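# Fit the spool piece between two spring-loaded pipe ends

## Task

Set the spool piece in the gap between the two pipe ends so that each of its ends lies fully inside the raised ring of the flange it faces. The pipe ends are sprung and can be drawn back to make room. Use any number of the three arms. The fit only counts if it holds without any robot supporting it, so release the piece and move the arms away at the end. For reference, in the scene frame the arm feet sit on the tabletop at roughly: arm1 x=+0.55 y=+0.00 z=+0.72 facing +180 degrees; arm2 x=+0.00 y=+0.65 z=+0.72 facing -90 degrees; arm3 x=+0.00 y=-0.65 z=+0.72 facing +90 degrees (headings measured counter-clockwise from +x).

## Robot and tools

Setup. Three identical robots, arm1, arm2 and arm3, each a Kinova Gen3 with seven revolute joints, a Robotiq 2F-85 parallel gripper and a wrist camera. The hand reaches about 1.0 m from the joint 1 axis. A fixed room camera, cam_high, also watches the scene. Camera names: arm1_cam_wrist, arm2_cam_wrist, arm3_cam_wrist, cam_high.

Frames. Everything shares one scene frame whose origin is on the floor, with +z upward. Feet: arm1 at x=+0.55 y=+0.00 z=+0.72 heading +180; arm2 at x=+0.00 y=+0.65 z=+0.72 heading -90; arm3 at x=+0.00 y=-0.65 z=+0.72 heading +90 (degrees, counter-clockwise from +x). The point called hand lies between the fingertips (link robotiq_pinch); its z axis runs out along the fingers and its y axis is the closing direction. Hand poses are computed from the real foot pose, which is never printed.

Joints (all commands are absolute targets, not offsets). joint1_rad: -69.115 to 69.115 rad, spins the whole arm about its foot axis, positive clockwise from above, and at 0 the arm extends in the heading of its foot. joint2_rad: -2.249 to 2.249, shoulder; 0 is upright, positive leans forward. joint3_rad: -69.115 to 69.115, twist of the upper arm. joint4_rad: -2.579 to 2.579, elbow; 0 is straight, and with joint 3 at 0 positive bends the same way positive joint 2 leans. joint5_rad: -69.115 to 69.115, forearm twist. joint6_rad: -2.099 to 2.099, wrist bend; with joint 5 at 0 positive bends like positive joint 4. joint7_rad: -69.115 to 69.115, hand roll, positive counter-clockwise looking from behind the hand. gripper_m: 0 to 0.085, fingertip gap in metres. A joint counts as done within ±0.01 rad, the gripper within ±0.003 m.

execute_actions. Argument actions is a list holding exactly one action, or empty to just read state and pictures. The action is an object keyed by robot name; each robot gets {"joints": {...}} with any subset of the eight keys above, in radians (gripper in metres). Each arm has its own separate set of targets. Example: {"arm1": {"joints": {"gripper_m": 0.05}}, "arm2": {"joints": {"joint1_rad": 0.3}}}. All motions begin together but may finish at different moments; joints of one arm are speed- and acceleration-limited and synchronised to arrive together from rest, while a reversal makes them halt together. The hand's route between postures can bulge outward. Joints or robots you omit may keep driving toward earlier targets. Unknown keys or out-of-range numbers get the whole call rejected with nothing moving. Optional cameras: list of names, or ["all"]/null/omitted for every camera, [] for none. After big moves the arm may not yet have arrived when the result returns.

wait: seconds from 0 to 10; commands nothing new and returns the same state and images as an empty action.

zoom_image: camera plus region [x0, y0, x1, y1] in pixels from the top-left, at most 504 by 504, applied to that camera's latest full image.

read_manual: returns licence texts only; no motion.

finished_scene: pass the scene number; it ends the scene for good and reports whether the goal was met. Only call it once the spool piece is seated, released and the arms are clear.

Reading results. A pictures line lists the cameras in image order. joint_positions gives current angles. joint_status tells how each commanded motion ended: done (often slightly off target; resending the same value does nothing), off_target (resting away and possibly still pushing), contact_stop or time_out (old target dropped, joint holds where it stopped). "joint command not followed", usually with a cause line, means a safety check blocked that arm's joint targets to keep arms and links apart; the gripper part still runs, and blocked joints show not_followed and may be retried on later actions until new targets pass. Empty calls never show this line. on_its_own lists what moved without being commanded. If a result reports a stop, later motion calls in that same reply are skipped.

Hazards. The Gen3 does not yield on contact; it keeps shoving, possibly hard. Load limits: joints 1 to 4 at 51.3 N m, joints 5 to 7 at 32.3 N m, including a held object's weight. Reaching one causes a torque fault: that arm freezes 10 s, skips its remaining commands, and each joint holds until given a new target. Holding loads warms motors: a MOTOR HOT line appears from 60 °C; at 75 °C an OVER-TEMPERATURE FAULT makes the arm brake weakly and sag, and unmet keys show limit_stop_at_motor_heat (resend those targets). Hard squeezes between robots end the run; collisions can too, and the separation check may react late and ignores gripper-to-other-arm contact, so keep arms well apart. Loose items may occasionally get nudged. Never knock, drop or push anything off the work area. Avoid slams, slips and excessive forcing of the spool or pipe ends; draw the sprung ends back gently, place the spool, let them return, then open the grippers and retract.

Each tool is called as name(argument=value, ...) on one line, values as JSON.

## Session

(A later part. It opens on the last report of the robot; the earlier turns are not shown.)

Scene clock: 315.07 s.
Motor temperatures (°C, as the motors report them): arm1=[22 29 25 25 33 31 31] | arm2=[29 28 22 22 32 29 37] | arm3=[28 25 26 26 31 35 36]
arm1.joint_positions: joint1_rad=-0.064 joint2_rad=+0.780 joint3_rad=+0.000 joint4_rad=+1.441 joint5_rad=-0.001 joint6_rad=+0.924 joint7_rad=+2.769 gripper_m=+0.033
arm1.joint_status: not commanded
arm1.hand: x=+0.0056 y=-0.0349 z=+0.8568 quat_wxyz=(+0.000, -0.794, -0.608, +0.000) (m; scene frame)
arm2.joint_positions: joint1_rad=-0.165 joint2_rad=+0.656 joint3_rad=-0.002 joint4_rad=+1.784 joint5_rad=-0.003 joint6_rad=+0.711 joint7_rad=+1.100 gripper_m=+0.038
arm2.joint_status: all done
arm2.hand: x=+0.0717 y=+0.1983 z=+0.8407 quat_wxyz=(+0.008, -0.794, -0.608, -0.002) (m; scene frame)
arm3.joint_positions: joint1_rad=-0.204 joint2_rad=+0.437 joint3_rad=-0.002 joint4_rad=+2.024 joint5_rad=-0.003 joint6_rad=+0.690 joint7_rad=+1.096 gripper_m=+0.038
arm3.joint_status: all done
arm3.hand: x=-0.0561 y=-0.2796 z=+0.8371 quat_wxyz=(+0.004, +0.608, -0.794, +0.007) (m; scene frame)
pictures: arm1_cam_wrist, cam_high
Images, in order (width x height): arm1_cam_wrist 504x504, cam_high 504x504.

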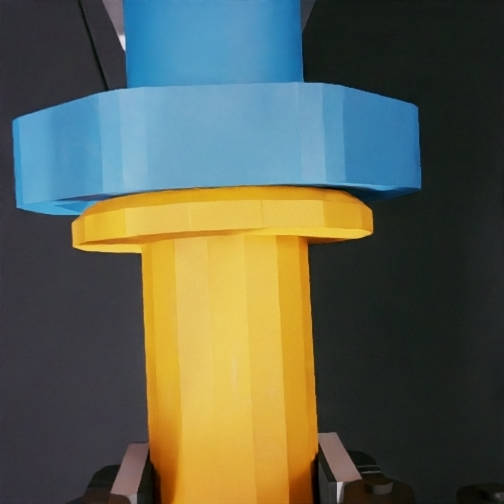

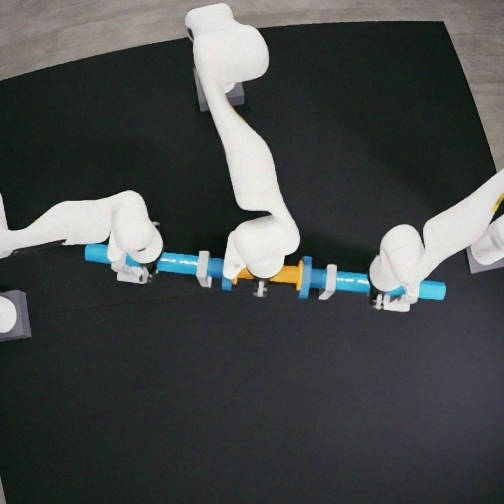

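execute_actions(actions=[{"arm1":{"joints":{"joint2_rad":0.7846,"joint4_rad":1.4442,"joint6_rad":0.9128}}}], cameras=["arm1_cam_wrist","cam_high"])

zoom_image(camera="cam_high", region=[190,225,350,325])

Scene clock: 336.27 s.
Motor temperatures (°C, as the motors report them): arm1=[22 30 25 25 33 31 31] | arm2=[29 28 22 22 32 29 37] | arm3=[28 25 26 26 31 35 36]
arm1.joint_positions: joint1_rad=-0.064 joint2_rad=+0.782 joint3_rad=+0.000 joint4_rad=+1.445 joint5_rad=-0.001 joint6_rad=+0.915 joint7_rad=+2.769 gripper_m=+0.033
arm1.joint_status: all done
arm1.hand: x=+0.0054 y=-0.0348 z=+0.8551 quat_wxyz=(+0.001, -0.794, -0.608, +0.001) (m; scene frame)
arm2.joint_positions: joint1_rad=-0.165 joint2_rad=+0.657 joint3_rad=-0.002 joint4_rad=+1.784 joint5_rad=-0.003 joint6_rad=+0.711 joint7_rad=+1.100 gripper_m=+0.038
arm2.joint_status: not commanded
arm2.hand: x=+0.0716 y=+0.1985 z=+0.8404 quat_wxyz=(+0.009, -0.794, -0.607, -0.002) (m; scene frame)
arm3.joint_positions: joint1_rad=-0.204 joint2_rad=+0.437 joint3_rad=-0.002 joint4_rad=+2.024 joint5_rad=-0.003 joint6_rad=+0.690 joint7_rad=+1.097 gripper_m=+0.038
arm3.joint_status: not commanded
arm3.hand: x=-0.0560 y=-0.2795 z=+0.8371 quat_wxyz=(+0.004, +0.609, -0.793, +0.007) (m; scene frame)
pictures: arm1_cam_wrist, cam_high
Images, in order (width x height): arm1_cam_wrist 504x504, cam_high 504x504.

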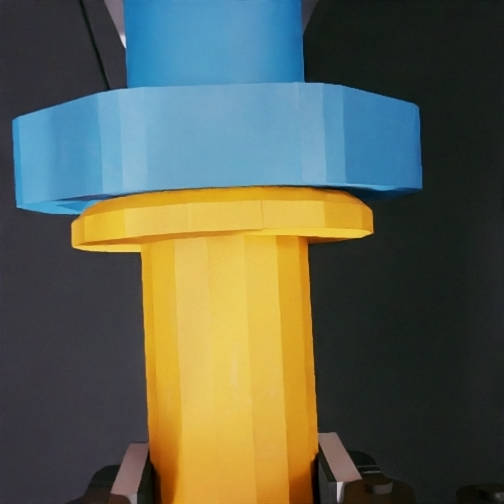

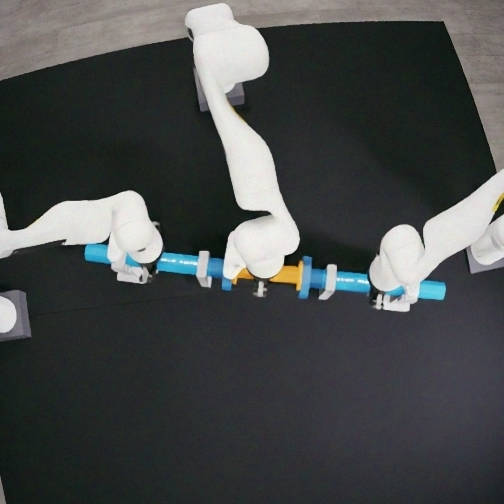

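Region (190, 225, 350, 325) of cam_high's 504x504 image, scaled by 3.150, with more detail than that image has; it fills the top 315 rows of this view, and the rest is white.

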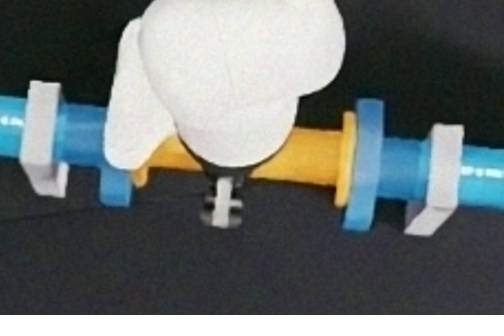

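execute_actions(actions=[{"arm1":{"joints":{"joint2_rad":0.7774,"joint4_rad":1.44,"joint6_rad":0.9242}},"arm2":{"joints":{"joint1_rad":-0.1777,"joint2_rad":0.6403,"joint4_rad":1.8238,"joint6_rad":0.6775,"joint7_rad":1.0873}},"arm3":{"joints":{"joint1_rad":-0.2196,"joint2_rad":0.4195,"joint4_rad":2.0592,"joint6_rad":0.6629,"joint7_rad":1.0804}}}], cameras=[])

execute_actions(actions=[{"arm1":{"joints":{"joint1_rad":-0.0978,"joint2_rad":0.7918,"joint4_rad":1.4125,"joint5_rad":0.0741,"joint6_rad":0.963,"joint7_rad":2.6921}}}], cameras=["arm1_cam_wrist","cam_high"])

zoom_image(camera="cam_high", region=[190,225,350,325])

Scene clock: 380.30 s.
Motor temperatures (°C, as the motors report them): arm1=[22 29 25 25 33 31 31] | arm2=[29 28 22 22 32 29 37] | arm3=[28 25 26 27 31 35 36]
arm1.joint_positions: joint1_rad=-0.064 joint2_rad=+0.779 joint3_rad=+0.000 joint4_rad=+1.441 joint5_rad=+0.000 joint6_rad=+0.924 joint7_rad=+2.770 gripper_m=+0.033
arm1.joint_status: all done
arm1.hand: x=+0.0055 y=-0.0349 z=+0.8575 quat_wxyz=(+0.001, -0.794, -0.609, +0.000) (m; scene frame)
arm2.joint_positions: joint1_rad=-0.175 joint2_rad=+0.642 joint3_rad=+0.003 joint4_rad=+1.816 joint5_rad=+0.003 joint6_rad=+0.669 joint7_rad=+1.087 gripper_m=+0.038
arm2.joint_status: all done
arm2.hand: x=+0.0720 y=+0.1996 z=+0.8409 quat_wxyz=(-0.001, -0.795, -0.607, +0.007) (m; scene frame)
arm3.joint_positions: joint1_rad=-0.217 joint2_rad=+0.421 joint3_rad=+0.004 joint4_rad=+2.052 joint5_rad=+0.003 joint6_rad=+0.655 joint7_rad=+1.081 gripper_m=+0.038
arm3.joint_status: all done
arm3.hand: x=-0.0566 y=-0.2816 z=+0.8376 quat_wxyz=(-0.004, +0.607, -0.795, -0.002) (m; scene frame)
pictures: none
No camera images: the call's "cameras" was empty. Leave "cameras" out to get every camera's image.

Scene clock: 381.00 s.
Motor temperatures (°C, as the motors report them): arm1=[22 29 25 25 33 31 31] | arm2=[29 28 22 22 32 29 37] | arm3=[28 25 26 27 31 35 36]
arm1.joint_positions: joint1_rad=-0.098 joint2_rad=+0.793 joint3_rad=+0.000 joint4_rad=+1.413 joint5_rad=+0.074 joint6_rad=+0.963 joint7_rad=+2.692 gripper_m=+0.033
arm1.joint_status: all done
arm1.hand: x=+0.0051 y=-0.0344 z=+0.8573 quat_wxyz=(+0.021, -0.793, -0.608, -0.025) (m; scene frame)
arm2.joint_positions: joint1_rad=-0.175 joint2_rad=+0.642 joint3_rad=+0.003 joint4_rad=+1.816 joint5_rad=+0.003 joint6_rad=+0.669 joint7_rad=+1.087 gripper_m=+0.038
arm2.joint_status: not commanded
arm2.hand: x=+0.0720 y=+0.1996 z=+0.8409 quat_wxyz=(-0.001, -0.795, -0.607, +0.007) (m; scene frame)
arm3.joint_positions: joint1_rad=-0.217 joint2_rad=+0.421 joint3_rad=+0.004 joint4_rad=+2.052 joint5_rad=+0.003 joint6_rad=+0.655 joint7_rad=+1.081 gripper_m=+0.038
arm3.joint_status: not commanded
arm3.hand: x=-0.0566 y=-0.2816 z=+0.8376 quat_wxyz=(-0.004, +0.607, -0.795, -0.002) (m; scene frame)
pictures: arm1_cam_wrist, cam_high
Images, in order (width x height): arm1_cam_wrist 504x504, cam_high 504x504.

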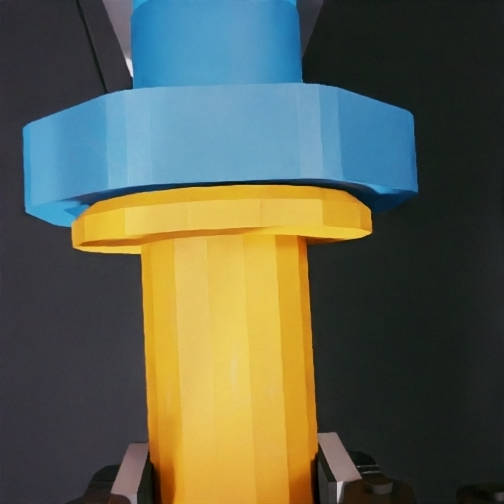

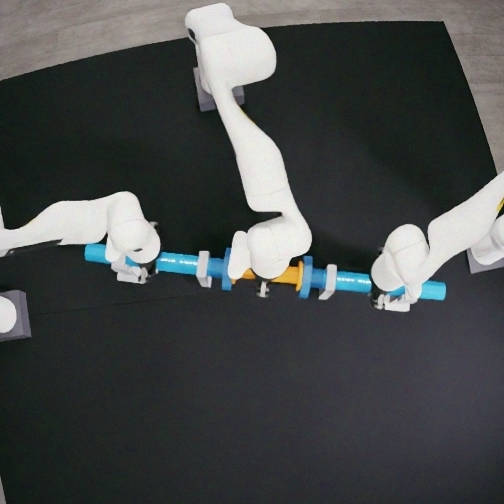

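Region (190, 225, 350, 325) of cam_high's 504x504 image, scaled by 3.150, with more detail than that image has; it fills the top 315 rows of this view, and the rest is white.

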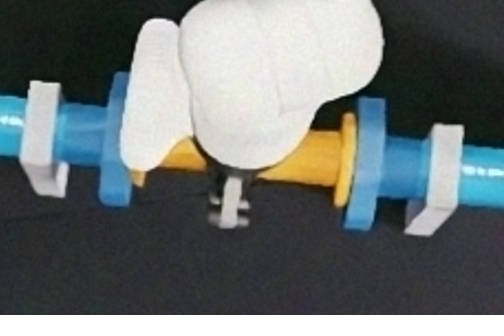

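execute_actions(actions=[{"arm2":{"joints":{"joint1_rad":-0.1638,"joint2_rad":0.6604,"joint4_rad":1.7781,"joint6_rad":0.703,"joint7_rad":1.1012}},"arm3":{"joints":{"joint1_rad":-0.2025,"joint2_rad":0.4409,"joint4_rad":2.0184,"joint6_rad":0.6823,"joint7_rad":1.0975}}}], cameras=["arm1_cam_wrist","cam_high"])

zoom_image(camera="cam_high", region=[190,225,350,325])

Scene clock: 395.17 s.
Motor temperatures (°C, as the motors report them): arm1=[22 30 25 25 33 31 31] | arm2=[29 28 22 22 32 29 37] | arm3=[28 25 26 26 31 35 36]
arm1.joint_positions: joint1_rad=-0.098 joint2_rad=+0.795 joint3_rad=+0.000 joint4_rad=+1.413 joint5_rad=+0.074 joint6_rad=+0.962 joint7_rad=+2.691 gripper_m=+0.033
arm1.joint_status: not commanded
arm1.hand: x=+0.0053 y=-0.0343 z=+0.8561 quat_wxyz=(+0.021, -0.794, -0.607, -0.026) (m; scene frame)
arm2.joint_positions: joint1_rad=-0.165 joint2_rad=+0.657 joint3_rad=-0.002 joint4_rad=+1.784 joint5_rad=-0.003 joint6_rad=+0.710 joint7_rad=+1.100 gripper_m=+0.038
arm2.joint_status: all done
arm2.hand: x=+0.0715 y=+0.1978 z=+0.8405 quat_wxyz=(+0.008, -0.794, -0.607, -0.001) (m; scene frame)
arm3.joint_positions: joint1_rad=-0.204 joint2_rad=+0.437 joint3_rad=-0.002 joint4_rad=+2.023 joint5_rad=-0.003 joint6_rad=+0.689 joint7_rad=+1.096 gripper_m=+0.038
arm3.joint_status: all done
arm3.hand: x=-0.0559 y=-0.2791 z=+0.8371 quat_wxyz=(+0.003, +0.608, -0.794, +0.006) (m; scene frame)
pictures: arm1_cam_wrist, cam_high
Images, in order (width x height): arm1_cam_wrist 504x504, cam_high 504x504.

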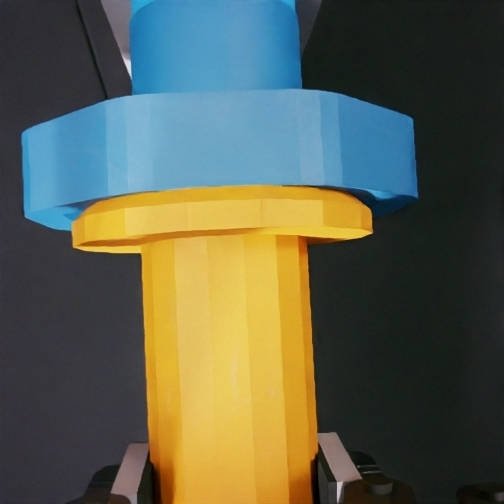

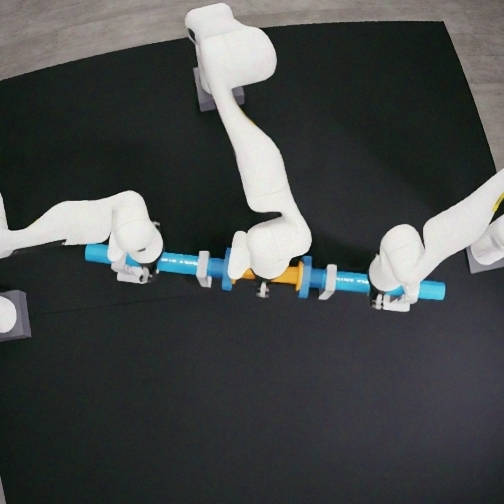

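Region (190, 225, 350, 325) of cam_high's 504x504 image, scaled by 3.150, with more detail than that image has; it fills the top 315 rows of this view, and the rest is white.

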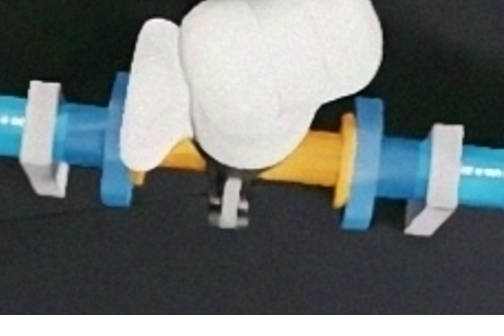

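execute_actions(actions=[{"arm1":{"joints":{"joint2_rad":0.7991,"joint4_rad":1.4166,"joint6_rad":0.9516}},"arm2":{"joints":{"joint1_rad":-0.1777,"joint2_rad":0.6403,"joint4_rad":1.8238,"joint6_rad":0.6775,"joint7_rad":1.0873}},"arm3":{"joints":{"joint1_rad":-0.2196,"joint2_rad":0.4195,"joint4_rad":2.0592,"joint6_rad":0.6629,"joint7_rad":1.0804}}}], cameras=["arm1_cam_wrist"])

execute_actions(actions=[{"arm2":{"joints":{"joint1_rad":-0.1638,"joint2_rad":0.6604,"joint4_rad":1.7781,"joint6_rad":0.703,"joint7_rad":1.1012}},"arm3":{"joints":{"joint1_rad":-0.2025,"joint2_rad":0.4409,"joint4_rad":2.0184,"joint6_rad":0.6823,"joint7_rad":1.0975}}}], cameras=["arm1_cam_wrist","cam_high"])

zoom_image(camera="cam_high", region=[190,225,350,325])

Scene clock: 406.47 s.
Motor temperatures (°C, as the motors report them): arm1=[22 30 25 25 33 31 31] | arm2=[29 28 22 22 32 29 37] | arm3=[28 25 26 26 31 35 36]
arm1.joint_positions: joint1_rad=-0.098 joint2_rad=+0.801 joint3_rad=+0.000 joint4_rad=+1.417 joint5_rad=+0.074 joint6_rad=+0.952 joint7_rad=+2.692 gripper_m=+0.033
arm1.joint_status: all done
arm1.hand: x=+0.0051 y=-0.0346 z=+0.8522 quat_wxyz=(+0.021, -0.793, -0.608, -0.025) (m; scene frame)
arm2.joint_positions: joint1_rad=-0.174 joint2_rad=+0.642 joint3_rad=+0.003 joint4_rad=+1.816 joint5_rad=+0.003 joint6_rad=+0.669 joint7_rad=+1.087 gripper_m=+0.038
arm2.joint_status: all done
arm2.hand: x=+0.0719 y=+0.1996 z=+0.8409 quat_wxyz=(-0.001, -0.795, -0.607, +0.007) (m; scene frame)
arm3.joint_positions: joint1_rad=-0.217 joint2_rad=+0.421 joint3_rad=+0.004 joint4_rad=+2.052 joint5_rad=+0.003 joint6_rad=+0.655 joint7_rad=+1.081 gripper_m=+0.038
arm3.joint_status: all done
arm3.hand: x=-0.0566 y=-0.2815 z=+0.8376 quat_wxyz=(-0.004, +0.607, -0.795, -0.002) (m; scene frame)
pictures: arm1_cam_wrist
Images, in order (width x height): arm1_cam_wrist 504x504.

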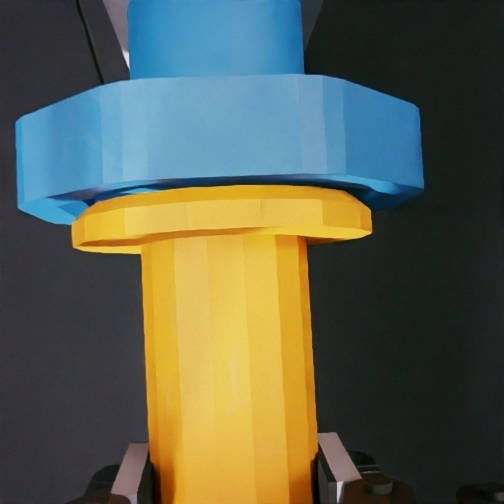

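Scene clock: 407.17 s.
Motor temperatures (°C, as the motors report them): arm1=[22 30 25 25 33 31 31] | arm2=[29 28 22 22 32 29 37] | arm3=[28 25 26 26 31 35 36]
arm1.joint_positions: joint1_rad=-0.097 joint2_rad=+0.803 joint3_rad=+0.000 joint4_rad=+1.418 joint5_rad=+0.073 joint6_rad=+0.951 joint7_rad=+2.691 gripper_m=+0.033
arm1.joint_status: not commanded
arm1.hand: x=+0.0054 y=-0.0344 z=+0.8510 quat_wxyz=(+0.021, -0.794, -0.607, -0.026) (m; scene frame)
arm2.joint_positions: joint1_rad=-0.165 joint2_rad=+0.657 joint3_rad=-0.002 joint4_rad=+1.784 joint5_rad=-0.003 joint6_rad=+0.710 joint7_rad=+1.100 gripper_m=+0.038
arm2.joint_status: all done
arm2.hand: x=+0.0715 y=+0.1977 z=+0.8405 quat_wxyz=(+0.008, -0.794, -0.607, -0.001) (m; scene frame)
arm3.joint_positions: joint1_rad=-0.204 joint2_rad=+0.437 joint3_rad=-0.002 joint4_rad=+2.023 joint5_rad=-0.003 joint6_rad=+0.689 joint7_rad=+1.096 gripper_m=+0.038
arm3.joint_status: all done
arm3.hand: x=-0.0559 y=-0.2791 z=+0.8371 quat_wxyz=(+0.003, +0.608, -0.794, +0.006) (m; scene frame)
pictures: arm1_cam_wrist, cam_high
Images, in order (width x height): arm1_cam_wrist 504x504, cam_high 504x504.

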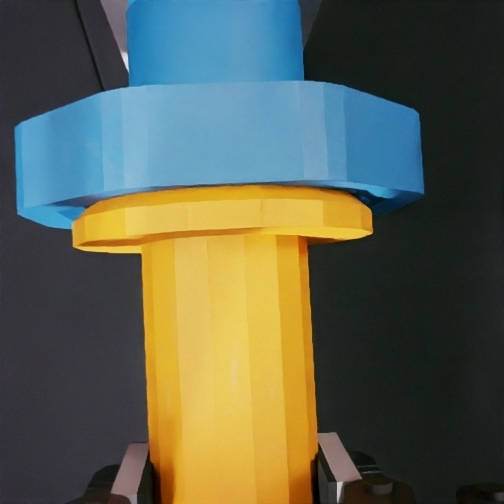

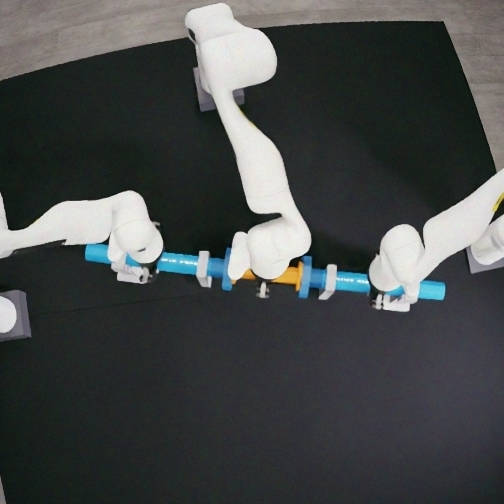

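Region (190, 225, 350, 325) of cam_high's 504x504 image, scaled by 3.150, with more detail than that image has; it fills the top 315 rows of this view, and the rest is white.

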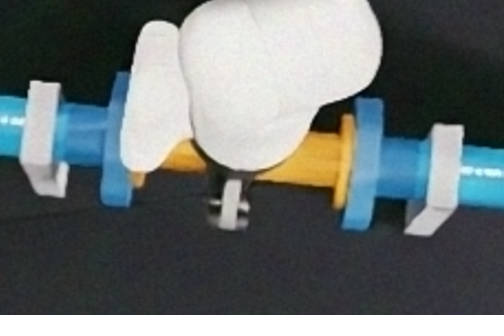

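zoom_image(camera="cam_high", region=[280,245,340,305])

zoom_image(camera="cam_high", region=[200,240,260,300])

Region (280, 245, 340, 305) of cam_high's 504x504 image, scaled by 8.400, with more detail than that image has.

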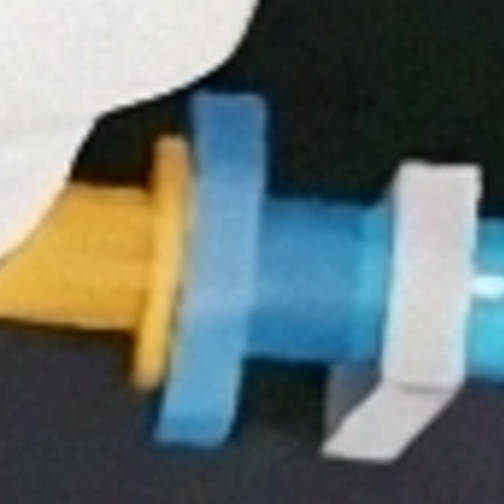

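Region (200, 240, 260, 300) of cam_high's 504x504 image, scaled by 8.400, with more detail than that image has.

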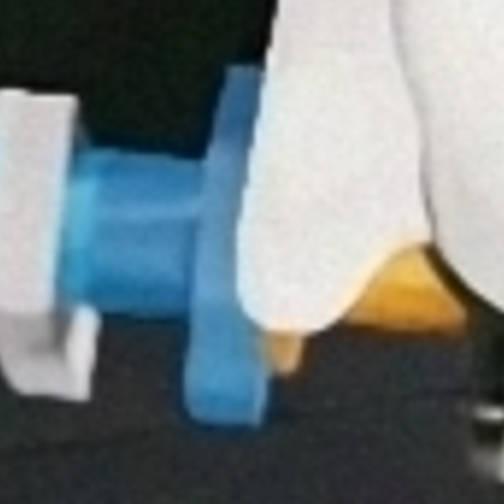

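execute_actions(actions=[{"arm1":{"joints":{"joint2_rad":0.8063,"joint4_rad":1.4205,"joint6_rad":0.9405}},"arm2":{"joints":{"joint1_rad":-0.1777,"joint2_rad":0.6403,"joint4_rad":1.8238,"joint6_rad":0.6775,"joint7_rad":1.0873}},"arm3":{"joints":{"joint1_rad":-0.2196,"joint2_rad":0.4195,"joint4_rad":2.0592,"joint6_rad":0.6629,"joint7_rad":1.0804}}}], cameras=["arm1_cam_wrist"])

execute_actions(actions=[{"arm2":{"joints":{"joint1_rad":-0.1638,"joint2_rad":0.6604,"joint4_rad":1.7781,"joint6_rad":0.703,"joint7_rad":1.1012}},"arm3":{"joints":{"joint1_rad":-0.2025,"joint2_rad":0.4409,"joint4_rad":2.0184,"joint6_rad":0.6823,"joint7_rad":1.0975}}}], cameras=["arm1_cam_wrist","cam_high"])

zoom_image(camera="cam_high", region=[190,225,350,325])

Scene clock: 460.03 s.
Motor temperatures (°C, as the motors report them): arm1=[22 31 25 25 33 31 31] | arm2=[29 28 22 22 32 29 37] | arm3=[28 25 26 27 31 35 36]
arm1.joint_positions: joint1_rad=-0.098 joint2_rad=+0.808 joint3_rad=+0.000 joint4_rad=+1.421 joint5_rad=+0.074 joint6_rad=+0.940 joint7_rad=+2.692 gripper_m=+0.033
arm1.joint_status: all done
arm1.hand: x=+0.0051 y=-0.0347 z=+0.8472 quat_wxyz=(+0.021, -0.793, -0.608, -0.025) (m; scene frame)
arm2.joint_positions: joint1_rad=-0.174 joint2_rad=+0.642 joint3_rad=+0.003 joint4_rad=+1.816 joint5_rad=+0.003 joint6_rad=+0.669 joint7_rad=+1.087 gripper_m=+0.038
arm2.joint_status: all done
arm2.hand: x=+0.0719 y=+0.1996 z=+0.8409 quat_wxyz=(-0.001, -0.795, -0.607, +0.007) (m; scene frame)
arm3.joint_positions: joint1_rad=-0.217 joint2_rad=+0.421 joint3_rad=+0.004 joint4_rad=+2.052 joint5_rad=+0.003 joint6_rad=+0.655 joint7_rad=+1.081 gripper_m=+0.038
arm3.joint_status: all done
arm3.hand: x=-0.0566 y=-0.2815 z=+0.8376 quat_wxyz=(-0.004, +0.607, -0.795, -0.002) (m; scene frame)
pictures: arm1_cam_wrist
Images, in order (width x height): arm1_cam_wrist 504x504.

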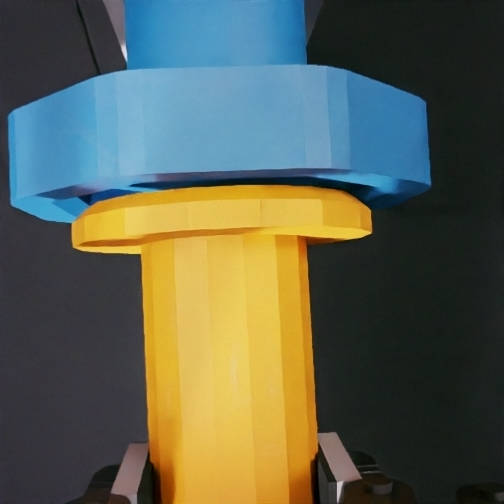

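Scene clock: 460.73 s.
Motor temperatures (°C, as the motors report them): arm1=[22 31 25 25 33 31 31] | arm2=[29 28 22 22 32 29 37] | arm3=[28 25 26 27 31 35 36]
arm1.joint_positions: joint1_rad=-0.097 joint2_rad=+0.810 joint3_rad=+0.000 joint4_rad=+1.422 joint5_rad=+0.073 joint6_rad=+0.940 joint7_rad=+2.691 gripper_m=+0.033
arm1.joint_status: not commanded
arm1.hand: x=+0.0057 y=-0.0346 z=+0.8458 quat_wxyz=(+0.020, -0.794, -0.608, -0.026) (m; scene frame)
arm2.joint_positions: joint1_rad=-0.165 joint2_rad=+0.657 joint3_rad=-0.002 joint4_rad=+1.783 joint5_rad=-0.003 joint6_rad=+0.710 joint7_rad=+1.100 gripper_m=+0.038
arm2.joint_status: all done
arm2.hand: x=+0.0716 y=+0.1976 z=+0.8404 quat_wxyz=(+0.008, -0.794, -0.608, -0.001) (m; scene frame)
arm3.joint_positions: joint1_rad=-0.204 joint2_rad=+0.437 joint3_rad=-0.002 joint4_rad=+2.023 joint5_rad=-0.003 joint6_rad=+0.689 joint7_rad=+1.096 gripper_m=+0.038
arm3.joint_status: all done
arm3.hand: x=-0.0558 y=-0.2791 z=+0.8371 quat_wxyz=(+0.003, +0.608, -0.794, +0.006) (m; scene frame)
pictures: arm1_cam_wrist, cam_high
Images, in order (width x height): arm1_cam_wrist 504x504, cam_high 504x504.

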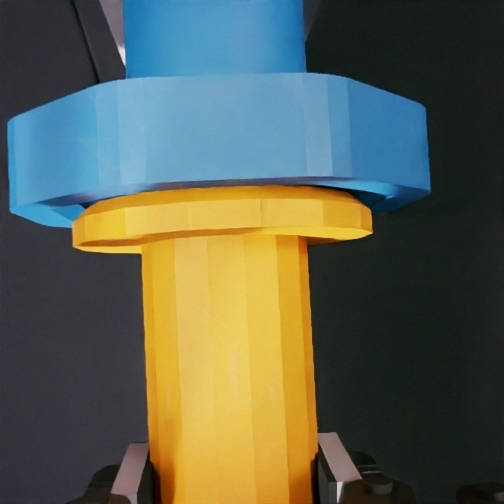

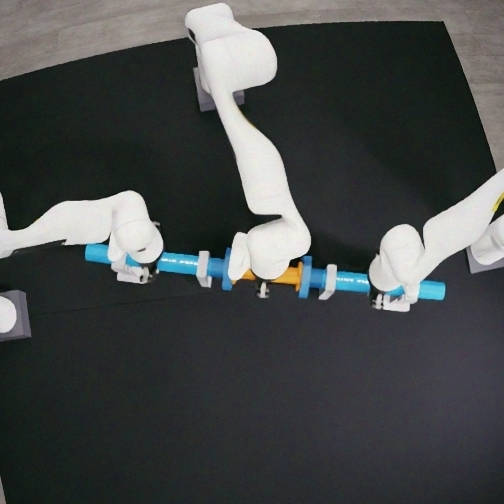

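Region (190, 225, 350, 325) of cam_high's 504x504 image, scaled by 3.150, with more detail than that image has; it fills the top 315 rows of this view, and the rest is white.

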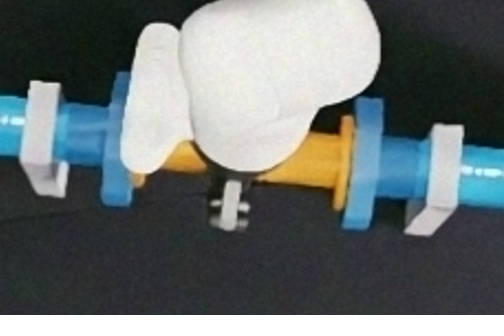

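zoom_image(camera="arm1_cam_wrist", region=[0,150,220,270])

zoom_image(camera="arm1_cam_wrist", region=[240,150,460,270])

Region (0, 150, 220, 270) of arm1_cam_wrist's 504x504 image, scaled by 2.291; it fills the top 275 rows of this view, and the rest is white.

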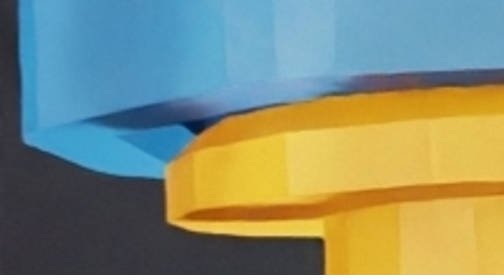

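Region (240, 150, 460, 270) of arm1_cam_wrist's 504x504 image, scaled by 2.291; it fills the top 275 rows of this view, and the rest is white.

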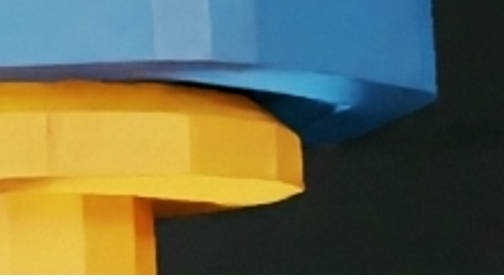

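zoom_image(camera="arm1_cam_wrist", region=[120,230,340,470])

Region (120, 230, 340, 470) of arm1_cam_wrist's 504x504 image, scaled by 2.100; it fills the left 462 columns of this view, and the rest is white.

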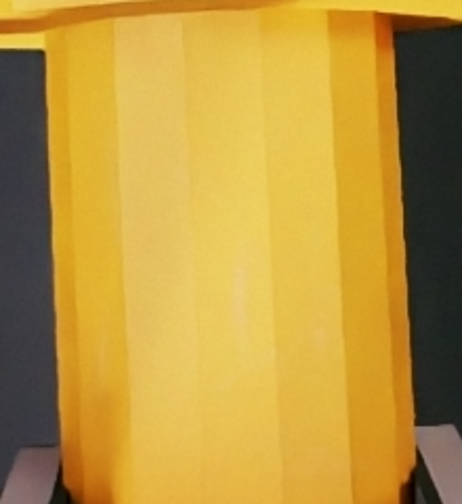

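execute_actions(actions=[{"arm2":{"joints":{"joint1_rad":-0.1777,"joint2_rad":0.6403,"joint4_rad":1.8238,"joint6_rad":0.6775,"joint7_rad":1.0873}},"arm3":{"joints":{"joint1_rad":-0.2196,"joint2_rad":0.4195,"joint4_rad":2.0592,"joint6_rad":0.6629,"joint7_rad":1.0804}}}], cameras=[])

execute_actions(actions=[{"arm1":{"joints":{"joint1_rad":-0.0849,"joint2_rad":0.8047,"joint4_rad":1.4341,"joint5_rad":0.0471,"joint6_rad":0.9181,"joint7_rad":2.7197}}}], cameras=["arm1_cam_wrist"])

execute_actions(actions=[{"arm2":{"joints":{"joint1_rad":-0.1638,"joint2_rad":0.6604,"joint4_rad":1.7781,"joint6_rad":0.703,"joint7_rad":1.1012}},"arm3":{"joints":{"joint1_rad":-0.2025,"joint2_rad":0.4409,"joint4_rad":2.0184,"joint6_rad":0.6823,"joint7_rad":1.0975}}}], cameras=["arm1_cam_wrist","cam_high"])

zoom_image(camera="cam_high", region=[190,225,350,325])

Scene clock: 548.33 s.
Motor temperatures (°C, as the motors report them): arm1=[22 32 25 25 33 31 31] | arm2=[29 27 22 23 32 29 37] | arm3=[28 25 26 27 31 36 36]
arm1.joint_positions: joint1_rad=-0.098 joint2_rad=+0.808 joint3_rad=+0.000 joint4_rad=+1.421 joint5_rad=+0.074 joint6_rad=+0.940 joint7_rad=+2.692 gripper_m=+0.033
arm1.joint_status: not commanded
arm1.hand: x=+0.0052 y=-0.0347 z=+0.8472 quat_wxyz=(+0.021, -0.793, -0.608, -0.025) (m; scene frame)
arm2.joint_positions: joint1_rad=-0.174 joint2_rad=+0.642 joint3_rad=+0.003 joint4_rad=+1.816 joint5_rad=+0.003 joint6_rad=+0.669 joint7_rad=+1.087 gripper_m=+0.038
arm2.joint_status: all done
arm2.hand: x=+0.0719 y=+0.1996 z=+0.8409 quat_wxyz=(-0.001, -0.795, -0.607, +0.007) (m; scene frame)
arm3.joint_positions: joint1_rad=-0.216 joint2_rad=+0.421 joint3_rad=+0.004 joint4_rad=+2.052 joint5_rad=+0.003 joint6_rad=+0.655 joint7_rad=+1.081 gripper_m=+0.038
arm3.joint_status: all done
arm3.hand: x=-0.0565 y=-0.2815 z=+0.8376 quat_wxyz=(-0.004, +0.607, -0.795, -0.002) (m; scene frame)
pictures: none
No camera images: the call's "cameras" was empty. Leave "cameras" out to get every camera's image.

Scene clock: 548.87 s.
Motor temperatures (°C, as the motors report them): arm1=[22 32 25 25 33 31 31] | arm2=[29 27 22 23 32 29 37] | arm3=[28 25 26 27 31 36 36]
arm1.joint_positions: joint1_rad=-0.085 joint2_rad=+0.806 joint3_rad=+0.000 joint4_rad=+1.435 joint5_rad=+0.047 joint6_rad=+0.918 joint7_rad=+2.720 gripper_m=+0.033
arm1.joint_status: all done
arm1.hand: x=+0.0055 y=-0.0346 z=+0.8443 quat_wxyz=(+0.013, -0.794, -0.608, -0.016) (m; scene frame)
arm2.joint_positions: joint1_rad=-0.174 joint2_rad=+0.642 joint3_rad=+0.003 joint4_rad=+1.816 joint5_rad=+0.003 joint6_rad=+0.669 joint7_rad=+1.087 gripper_m=+0.038
arm2.joint_status: not commanded
arm2.hand: x=+0.0719 y=+0.1996 z=+0.8409 quat_wxyz=(-0.001, -0.795, -0.607, +0.007) (m; scene frame)
arm3.joint_positions: joint1_rad=-0.216 joint2_rad=+0.421 joint3_rad=+0.004 joint4_rad=+2.052 joint5_rad=+0.003 joint6_rad=+0.655 joint7_rad=+1.081 gripper_m=+0.038
arm3.joint_status: not commanded
arm3.hand: x=-0.0565 y=-0.2815 z=+0.8376 quat_wxyz=(-0.004, +0.607, -0.795, -0.002) (m; scene frame)
pictures: arm1_cam_wrist
Images, in order (width x height): arm1_cam_wrist 504x504.

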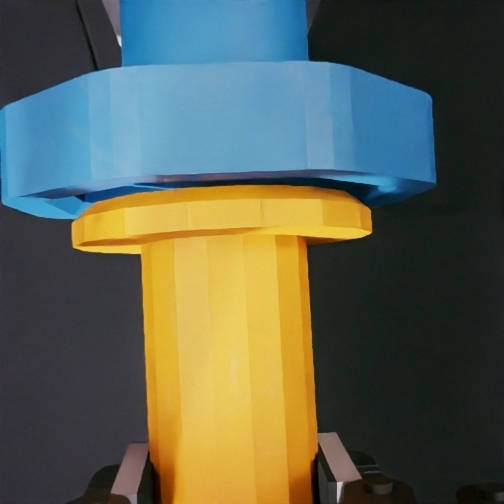

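Scene clock: 549.57 s.
Motor temperatures (°C, as the motors report them): arm1=[22 32 25 25 33 31 31] | arm2=[29 27 22 23 32 29 37] | arm3=[28 25 26 27 31 36 36]
arm1.joint_positions: joint1_rad=-0.083 joint2_rad=+0.809 joint3_rad=+0.002 joint4_rad=+1.436 joint5_rad=+0.048 joint6_rad=+0.918 joint7_rad=+2.719 gripper_m=+0.033
arm1.joint_status: not commanded
arm1.hand: x=+0.0064 y=-0.0322 z=+0.8426 quat_wxyz=(+0.013, -0.795, -0.607, -0.018) (m; scene frame)
arm2.joint_positions: joint1_rad=-0.164 joint2_rad=+0.658 joint3_rad=+0.000 joint4_rad=+1.779 joint5_rad=-0.001 joint6_rad=+0.705 joint7_rad=+1.101 gripper_m=+0.038
arm2.joint_status: all done
arm2.hand: x=+0.0706 y=+0.1935 z=+0.8408 quat_wxyz=(+0.005, -0.794, -0.608, +0.002) (m; scene frame)
arm3.joint_positions: joint1_rad=-0.202 joint2_rad=+0.439 joint3_rad=+0.000 joint4_rad=+2.020 joint5_rad=-0.001 joint6_rad=+0.685 joint7_rad=+1.097 gripper_m=+0.038
arm3.joint_status: all done
arm3.hand: x=-0.0549 y=-0.2760 z=+0.8371 quat_wxyz=(+0.001, +0.608, -0.794, +0.004) (m; scene frame)
pictures: arm1_cam_wrist, cam_high
Images, in order (width x height): arm1_cam_wrist 504x504, cam_high 504x504.

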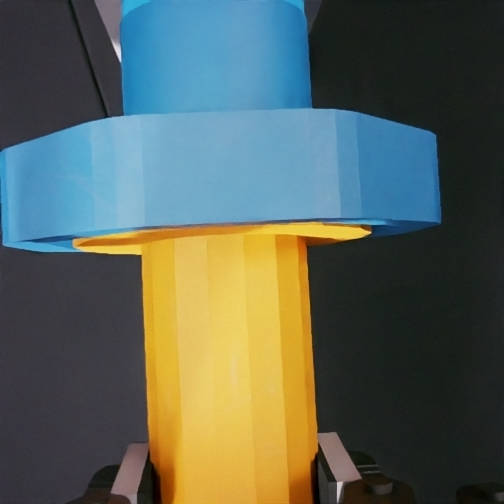

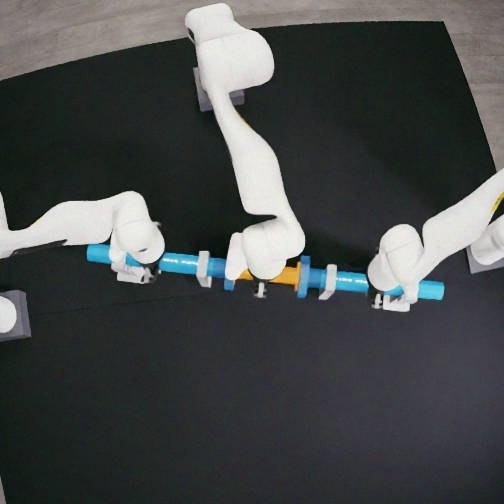

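Region (190, 225, 350, 325) of cam_high's 504x504 image, scaled by 3.150, with more detail than that image has; it fills the top 315 rows of this view, and the rest is white.

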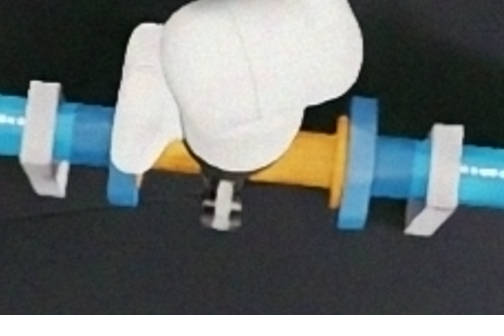

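execute_actions(actions=[{"arm1":{"joints":{"joint2_rad":0.8107,"joint4_rad":1.437,"joint6_rad":0.9092}}}], cameras=["arm1_cam_wrist","cam_high"])

zoom_image(camera="cam_high", region=[190,225,350,325])

Scene clock: 557.50 s.
Motor temperatures (°C, as the motors report them): arm1=[22 32 25 25 33 31 31] | arm2=[29 27 22 23 32 29 37] | arm3=[28 25 26 27 31 35 36]
arm1.joint_positions: joint1_rad=-0.084 joint2_rad=+0.813 joint3_rad=+0.001 joint4_rad=+1.438 joint5_rad=+0.048 joint6_rad=+0.910 joint7_rad=+2.720 gripper_m=+0.033
arm1.joint_status: all done
arm1.hand: x=+0.0060 y=-0.0336 z=+0.8398 quat_wxyz=(+0.013, -0.794, -0.608, -0.017) (m; scene frame)
arm2.joint_positions: joint1_rad=-0.163 joint2_rad=+0.660 joint3_rad=+0.001 joint4_rad=+1.777 joint5_rad=+0.000 joint6_rad=+0.702 joint7_rad=+1.101 gripper_m=+0.038
arm2.joint_status: not commanded
arm2.hand: x=+0.0700 y=+0.1919 z=+0.8404 quat_wxyz=(+0.004, -0.794, -0.608, +0.003) (m; scene frame)
arm3.joint_positions: joint1_rad=-0.202 joint2_rad=+0.439 joint3_rad=+0.001 joint4_rad=+2.017 joint5_rad=+0.001 joint6_rad=+0.681 joint7_rad=+1.098 gripper_m=+0.038
arm3.joint_status: not commanded
arm3.hand: x=-0.0546 y=-0.2732 z=+0.8376 quat_wxyz=(-0.001, +0.608, -0.794, +0.002) (m; scene frame)
pictures: arm1_cam_wrist, cam_high
Images, in order (width x height): arm1_cam_wrist 504x504, cam_high 504x504.

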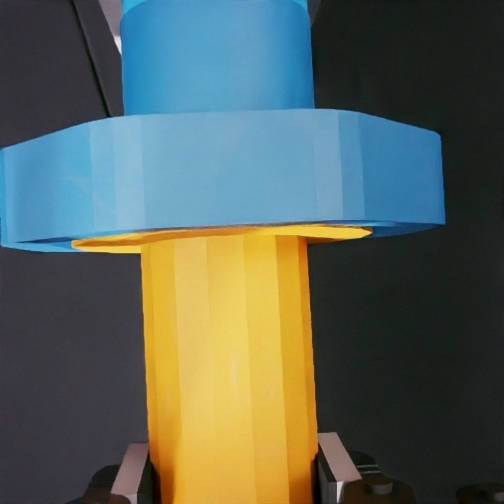

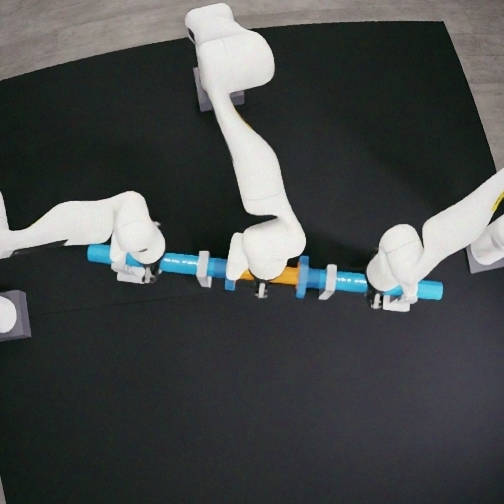

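Region (190, 225, 350, 325) of cam_high's 504x504 image, scaled by 3.150, with more detail than that image has; it fills the top 315 rows of this view, and the rest is white.

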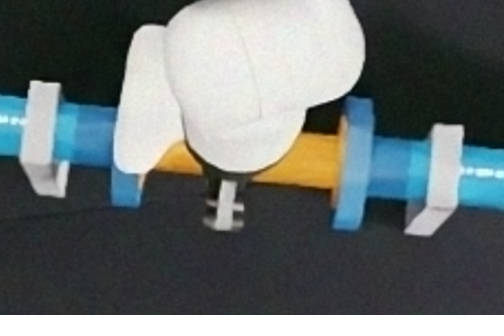

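execute_actions(actions=[{"arm2":{"joints":{"joint1_rad":-0.1569,"joint2_rad":0.6705,"joint4_rad":1.7553,"joint6_rad":0.7158,"joint7_rad":1.1081}},"arm3":{"joints":{"joint1_rad":-0.194,"joint2_rad":0.4517,"joint4_rad":1.998,"joint6_rad":0.692,"joint7_rad":1.106}}}], cameras=["arm1_cam_wrist","cam_high"])

zoom_image(camera="cam_high", region=[190,225,350,325])

Scene clock: 564.30 s.
Motor temperatures (°C, as the motors report them): arm1=[22 32 25 25 33 31 31] | arm2=[29 28 22 23 32 29 37] | arm3=[28 25 26 27 31 35 36]
arm1.joint_positions: joint1_rad=-0.085 joint2_rad=+0.815 joint3_rad=+0.000 joint4_rad=+1.439 joint5_rad=+0.048 joint6_rad=+0.909 joint7_rad=+2.719 gripper_m=+0.033
arm1.joint_status: not commanded
arm1.hand: x=+0.0064 y=-0.0341 z=+0.8389 quat_wxyz=(+0.013, -0.793, -0.608, -0.017) (m; scene frame)
arm2.joint_positions: joint1_rad=-0.158 joint2_rad=+0.668 joint3_rad=-0.002 joint4_rad=+1.760 joint5_rad=-0.002 joint6_rad=+0.722 joint7_rad=+1.107 gripper_m=+0.038
arm2.joint_status: all done
arm2.hand: x=+0.0698 y=+0.1906 z=+0.8404 quat_wxyz=(+0.008, -0.794, -0.608, -0.001) (m; scene frame)
arm3.joint_positions: joint1_rad=-0.195 joint2_rad=+0.449 joint3_rad=-0.002 joint4_rad=+2.001 joint5_rad=-0.002 joint6_rad=+0.697 joint7_rad=+1.105 gripper_m=+0.038
arm3.joint_status: all done
arm3.hand: x=-0.0539 y=-0.2711 z=+0.8371 quat_wxyz=(+0.002, +0.608, -0.794, +0.006) (m; scene frame)
pictures: arm1_cam_wrist, cam_high
Images, in order (width x height): arm1_cam_wrist 504x504, cam_high 504x504.

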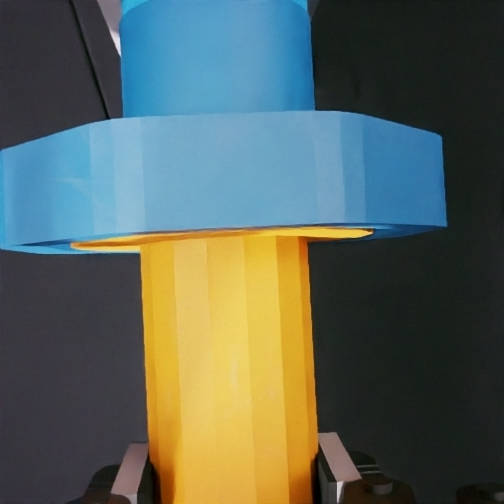

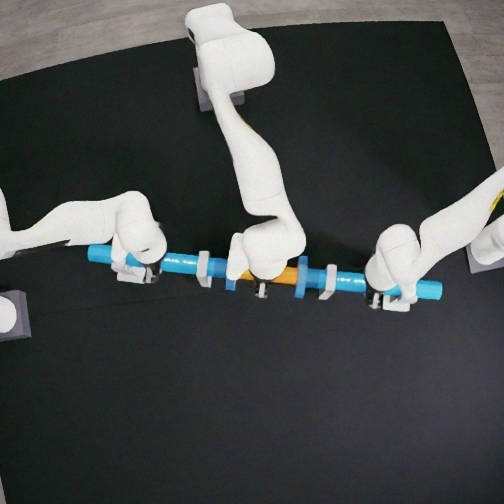

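Region (190, 225, 350, 325) of cam_high's 504x504 image, scaled by 3.150, with more detail than that image has; it fills the top 315 rows of this view, and the rest is white.

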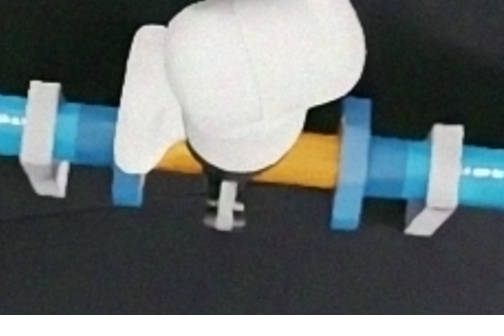

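execute_actions(actions=[{"arm1":{"joints":{"gripper_m":0.08}},"arm2":{"joints":{"gripper_m":0.08}},"arm3":{"joints":{"gripper_m":0.08}}}], cameras=["cam_high"])

Scene clock: 569.53 s.
Motor temperatures (°C, as the motors report them): arm1=[22 32 25 25 33 31 31] | arm2=[29 28 22 23 32 29 37] | arm3=[28 25 26 27 31 35 36]
arm1.joint_positions: joint1_rad=-0.085 joint2_rad=+0.811 joint3_rad=+0.000 joint4_rad=+1.437 joint5_rad=+0.047 joint6_rad=+0.909 joint7_rad=+2.720 gripper_m=+0.080
arm1.joint_status: all done
arm1.hand: x=+0.0047 y=-0.0347 z=+0.8414 quat_wxyz=(+0.014, -0.793, -0.608, -0.015) (m; scene frame)
arm2.joint_positions: joint1_rad=-0.157 joint2_rad=+0.670 joint3_rad=+0.000 joint4_rad=+1.755 joint5_rad=+0.000 joint6_rad=+0.716 joint7_rad=+1.108 gripper_m=+0.080
arm2.joint_status: all done
arm2.hand: x=+0.0687 y=+0.1863 z=+0.8400 quat_wxyz=(+0.005, -0.794, -0.608, +0.002) (m; scene frame)
arm3.joint_positions: joint1_rad=-0.194 joint2_rad=+0.452 joint3_rad=+0.000 joint4_rad=+1.998 joint5_rad=+0.000 joint6_rad=+0.692 joint7_rad=+1.106 gripper_m=+0.080
arm3.joint_status: all done
arm3.hand: x=-0.0530 y=-0.2680 z=+0.8366 quat_wxyz=(+0.000, +0.608, -0.794, +0.004) (m; scene frame)
pictures: cam_high
Images, in order (width x height): cam_high 504x504.

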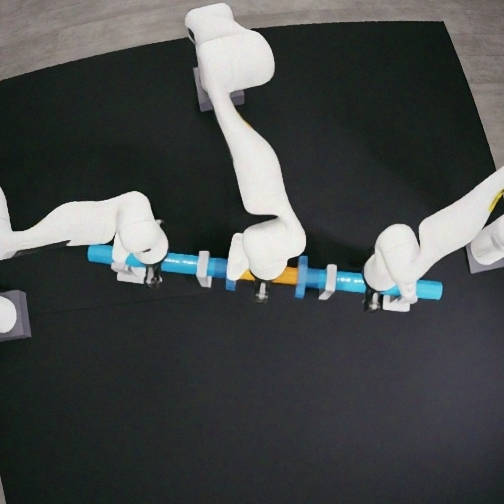

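execute_actions(actions=[{"arm1":{"joints":{"joint2_rad":0.6753,"joint4_rad":1.3161,"joint6_rad":1.165}},"arm2":{"joints":{"joint2_rad":0.4998,"joint4_rad":1.6397,"joint6_rad":1.0021}},"arm3":{"joints":{"joint2_rad":0.2658,"joint4_rad":1.8243,"joint6_rad":1.0515}}}], cameras=[])

execute_actions(actions=[{"arm1":{"joints":{"joint2_rad":0.0,"joint4_rad":1.7,"joint6_rad":1.44}},"arm2":{"joints":{"joint2_rad":0.0,"joint4_rad":1.8,"joint6_rad":1.34}},"arm3":{"joints":{"joint2_rad":-0.1,"joint4_rad":1.9,"joint6_rad":1.34}}}], cameras=["cam_high"])

zoom_image(camera="cam_high", region=[190,225,350,325])

Scene clock: 587.17 s.
Motor temperatures (°C, as the motors report them): arm1=[22 32 25 25 33 31 31] | arm2=[29 28 22 23 32 28 37] | arm3=[28 25 26 27 31 35 36]
arm1.joint_positions: joint1_rad=-0.085 joint2_rad=+0.675 joint3_rad=+0.000 joint4_rad=+1.316 joint5_rad=+0.047 joint6_rad=+1.165 joint7_rad=+2.720 gripper_m=+0.080
arm1.joint_status: all done
arm1.hand: x=+0.0047 y=-0.0330 z=+0.9486 quat_wxyz=(+0.017, -0.797, -0.604, -0.016) (m; scene frame)
arm2.joint_positions: joint1_rad=-0.157 joint2_rad=+0.500 joint3_rad=+0.000 joint4_rad=+1.640 joint5_rad=+0.000 joint6_rad=+1.002 joint7_rad=+1.108 gripper_m=+0.080
arm2.joint_status: all done
arm2.hand: x=+0.0694 y=+0.1870 z=+0.9475 quat_wxyz=(+0.005, -0.794, -0.608, +0.002) (m; scene frame)
arm3.joint_positions: joint1_rad=-0.194 joint2_rad=+0.266 joint3_rad=+0.000 joint4_rad=+1.824 joint5_rad=+0.000 joint6_rad=+1.051 joint7_rad=+1.106 gripper_m=+0.080
arm3.joint_status: all done
arm3.hand: x=-0.0533 y=-0.2680 z=+0.9500 quat_wxyz=(+0.000, +0.608, -0.794, +0.004) (m; scene frame)
pictures: none
No camera images: the call's "cameras" was empty. Leave "cameras" out to get every camera's image.

Scene clock: 589.10 s.
Motor temperatures (°C, as the motors report them): arm1=[22 32 25 25 33 31 31] | arm2=[29 28 22 23 32 28 37] | arm3=[28 25 26 27 31 35 36]
arm1.joint_positions: joint1_rad=-0.085 joint2_rad=+0.000 joint3_rad=+0.000 joint4_rad=+1.700 joint5_rad=+0.047 joint6_rad=+1.440 joint7_rad=+2.720 gripper_m=+0.080
arm1.joint_status: all done
arm1.hand: x=+0.2364 y=-0.0018 z=+1.1280 quat_wxyz=(+0.022, -0.800, -0.599, -0.010) (m; scene frame)
arm2.joint_positions: joint1_rad=-0.157 joint2_rad=+0.000 joint3_rad=+0.000 joint4_rad=+1.800 joint5_rad=+0.000 joint6_rad=+1.340 joint7_rad=+1.108 gripper_m=+0.080
arm2.joint_status: all done
arm2.hand: x=+0.0391 y=+0.3430 z=+1.0979 quat_wxyz=(+0.004, -0.794, -0.608, +0.002) (m; scene frame)
arm3.joint_positions: joint1_rad=-0.194 joint2_rad=-0.100 joint3_rad=+0.000 joint4_rad=+1.900 joint5_rad=+0.000 joint6_rad=+1.340 joint7_rad=+1.106 gripper_m=+0.080
arm3.joint_status: all done
arm3.hand: x=-0.0298 y=-0.3838 z=+1.0482 quat_wxyz=(+0.000, +0.608, -0.794, +0.003) (m; scene frame)
pictures: cam_high
Images, in order (width x height): cam_high 504x504.

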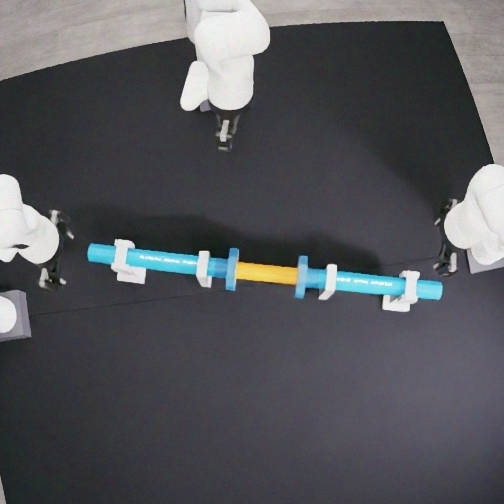

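Region (190, 225, 350, 325) of cam_high's 504x504 image, scaled by 3.150, with more detail than that image has; it fills the top 315 rows of this view, and the rest is white.

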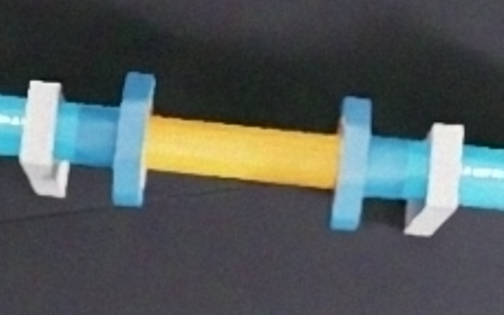

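Both flanges are inside their rings and the arms are clear.

finished_scene(scene=2)

The scene is finished: the task was done.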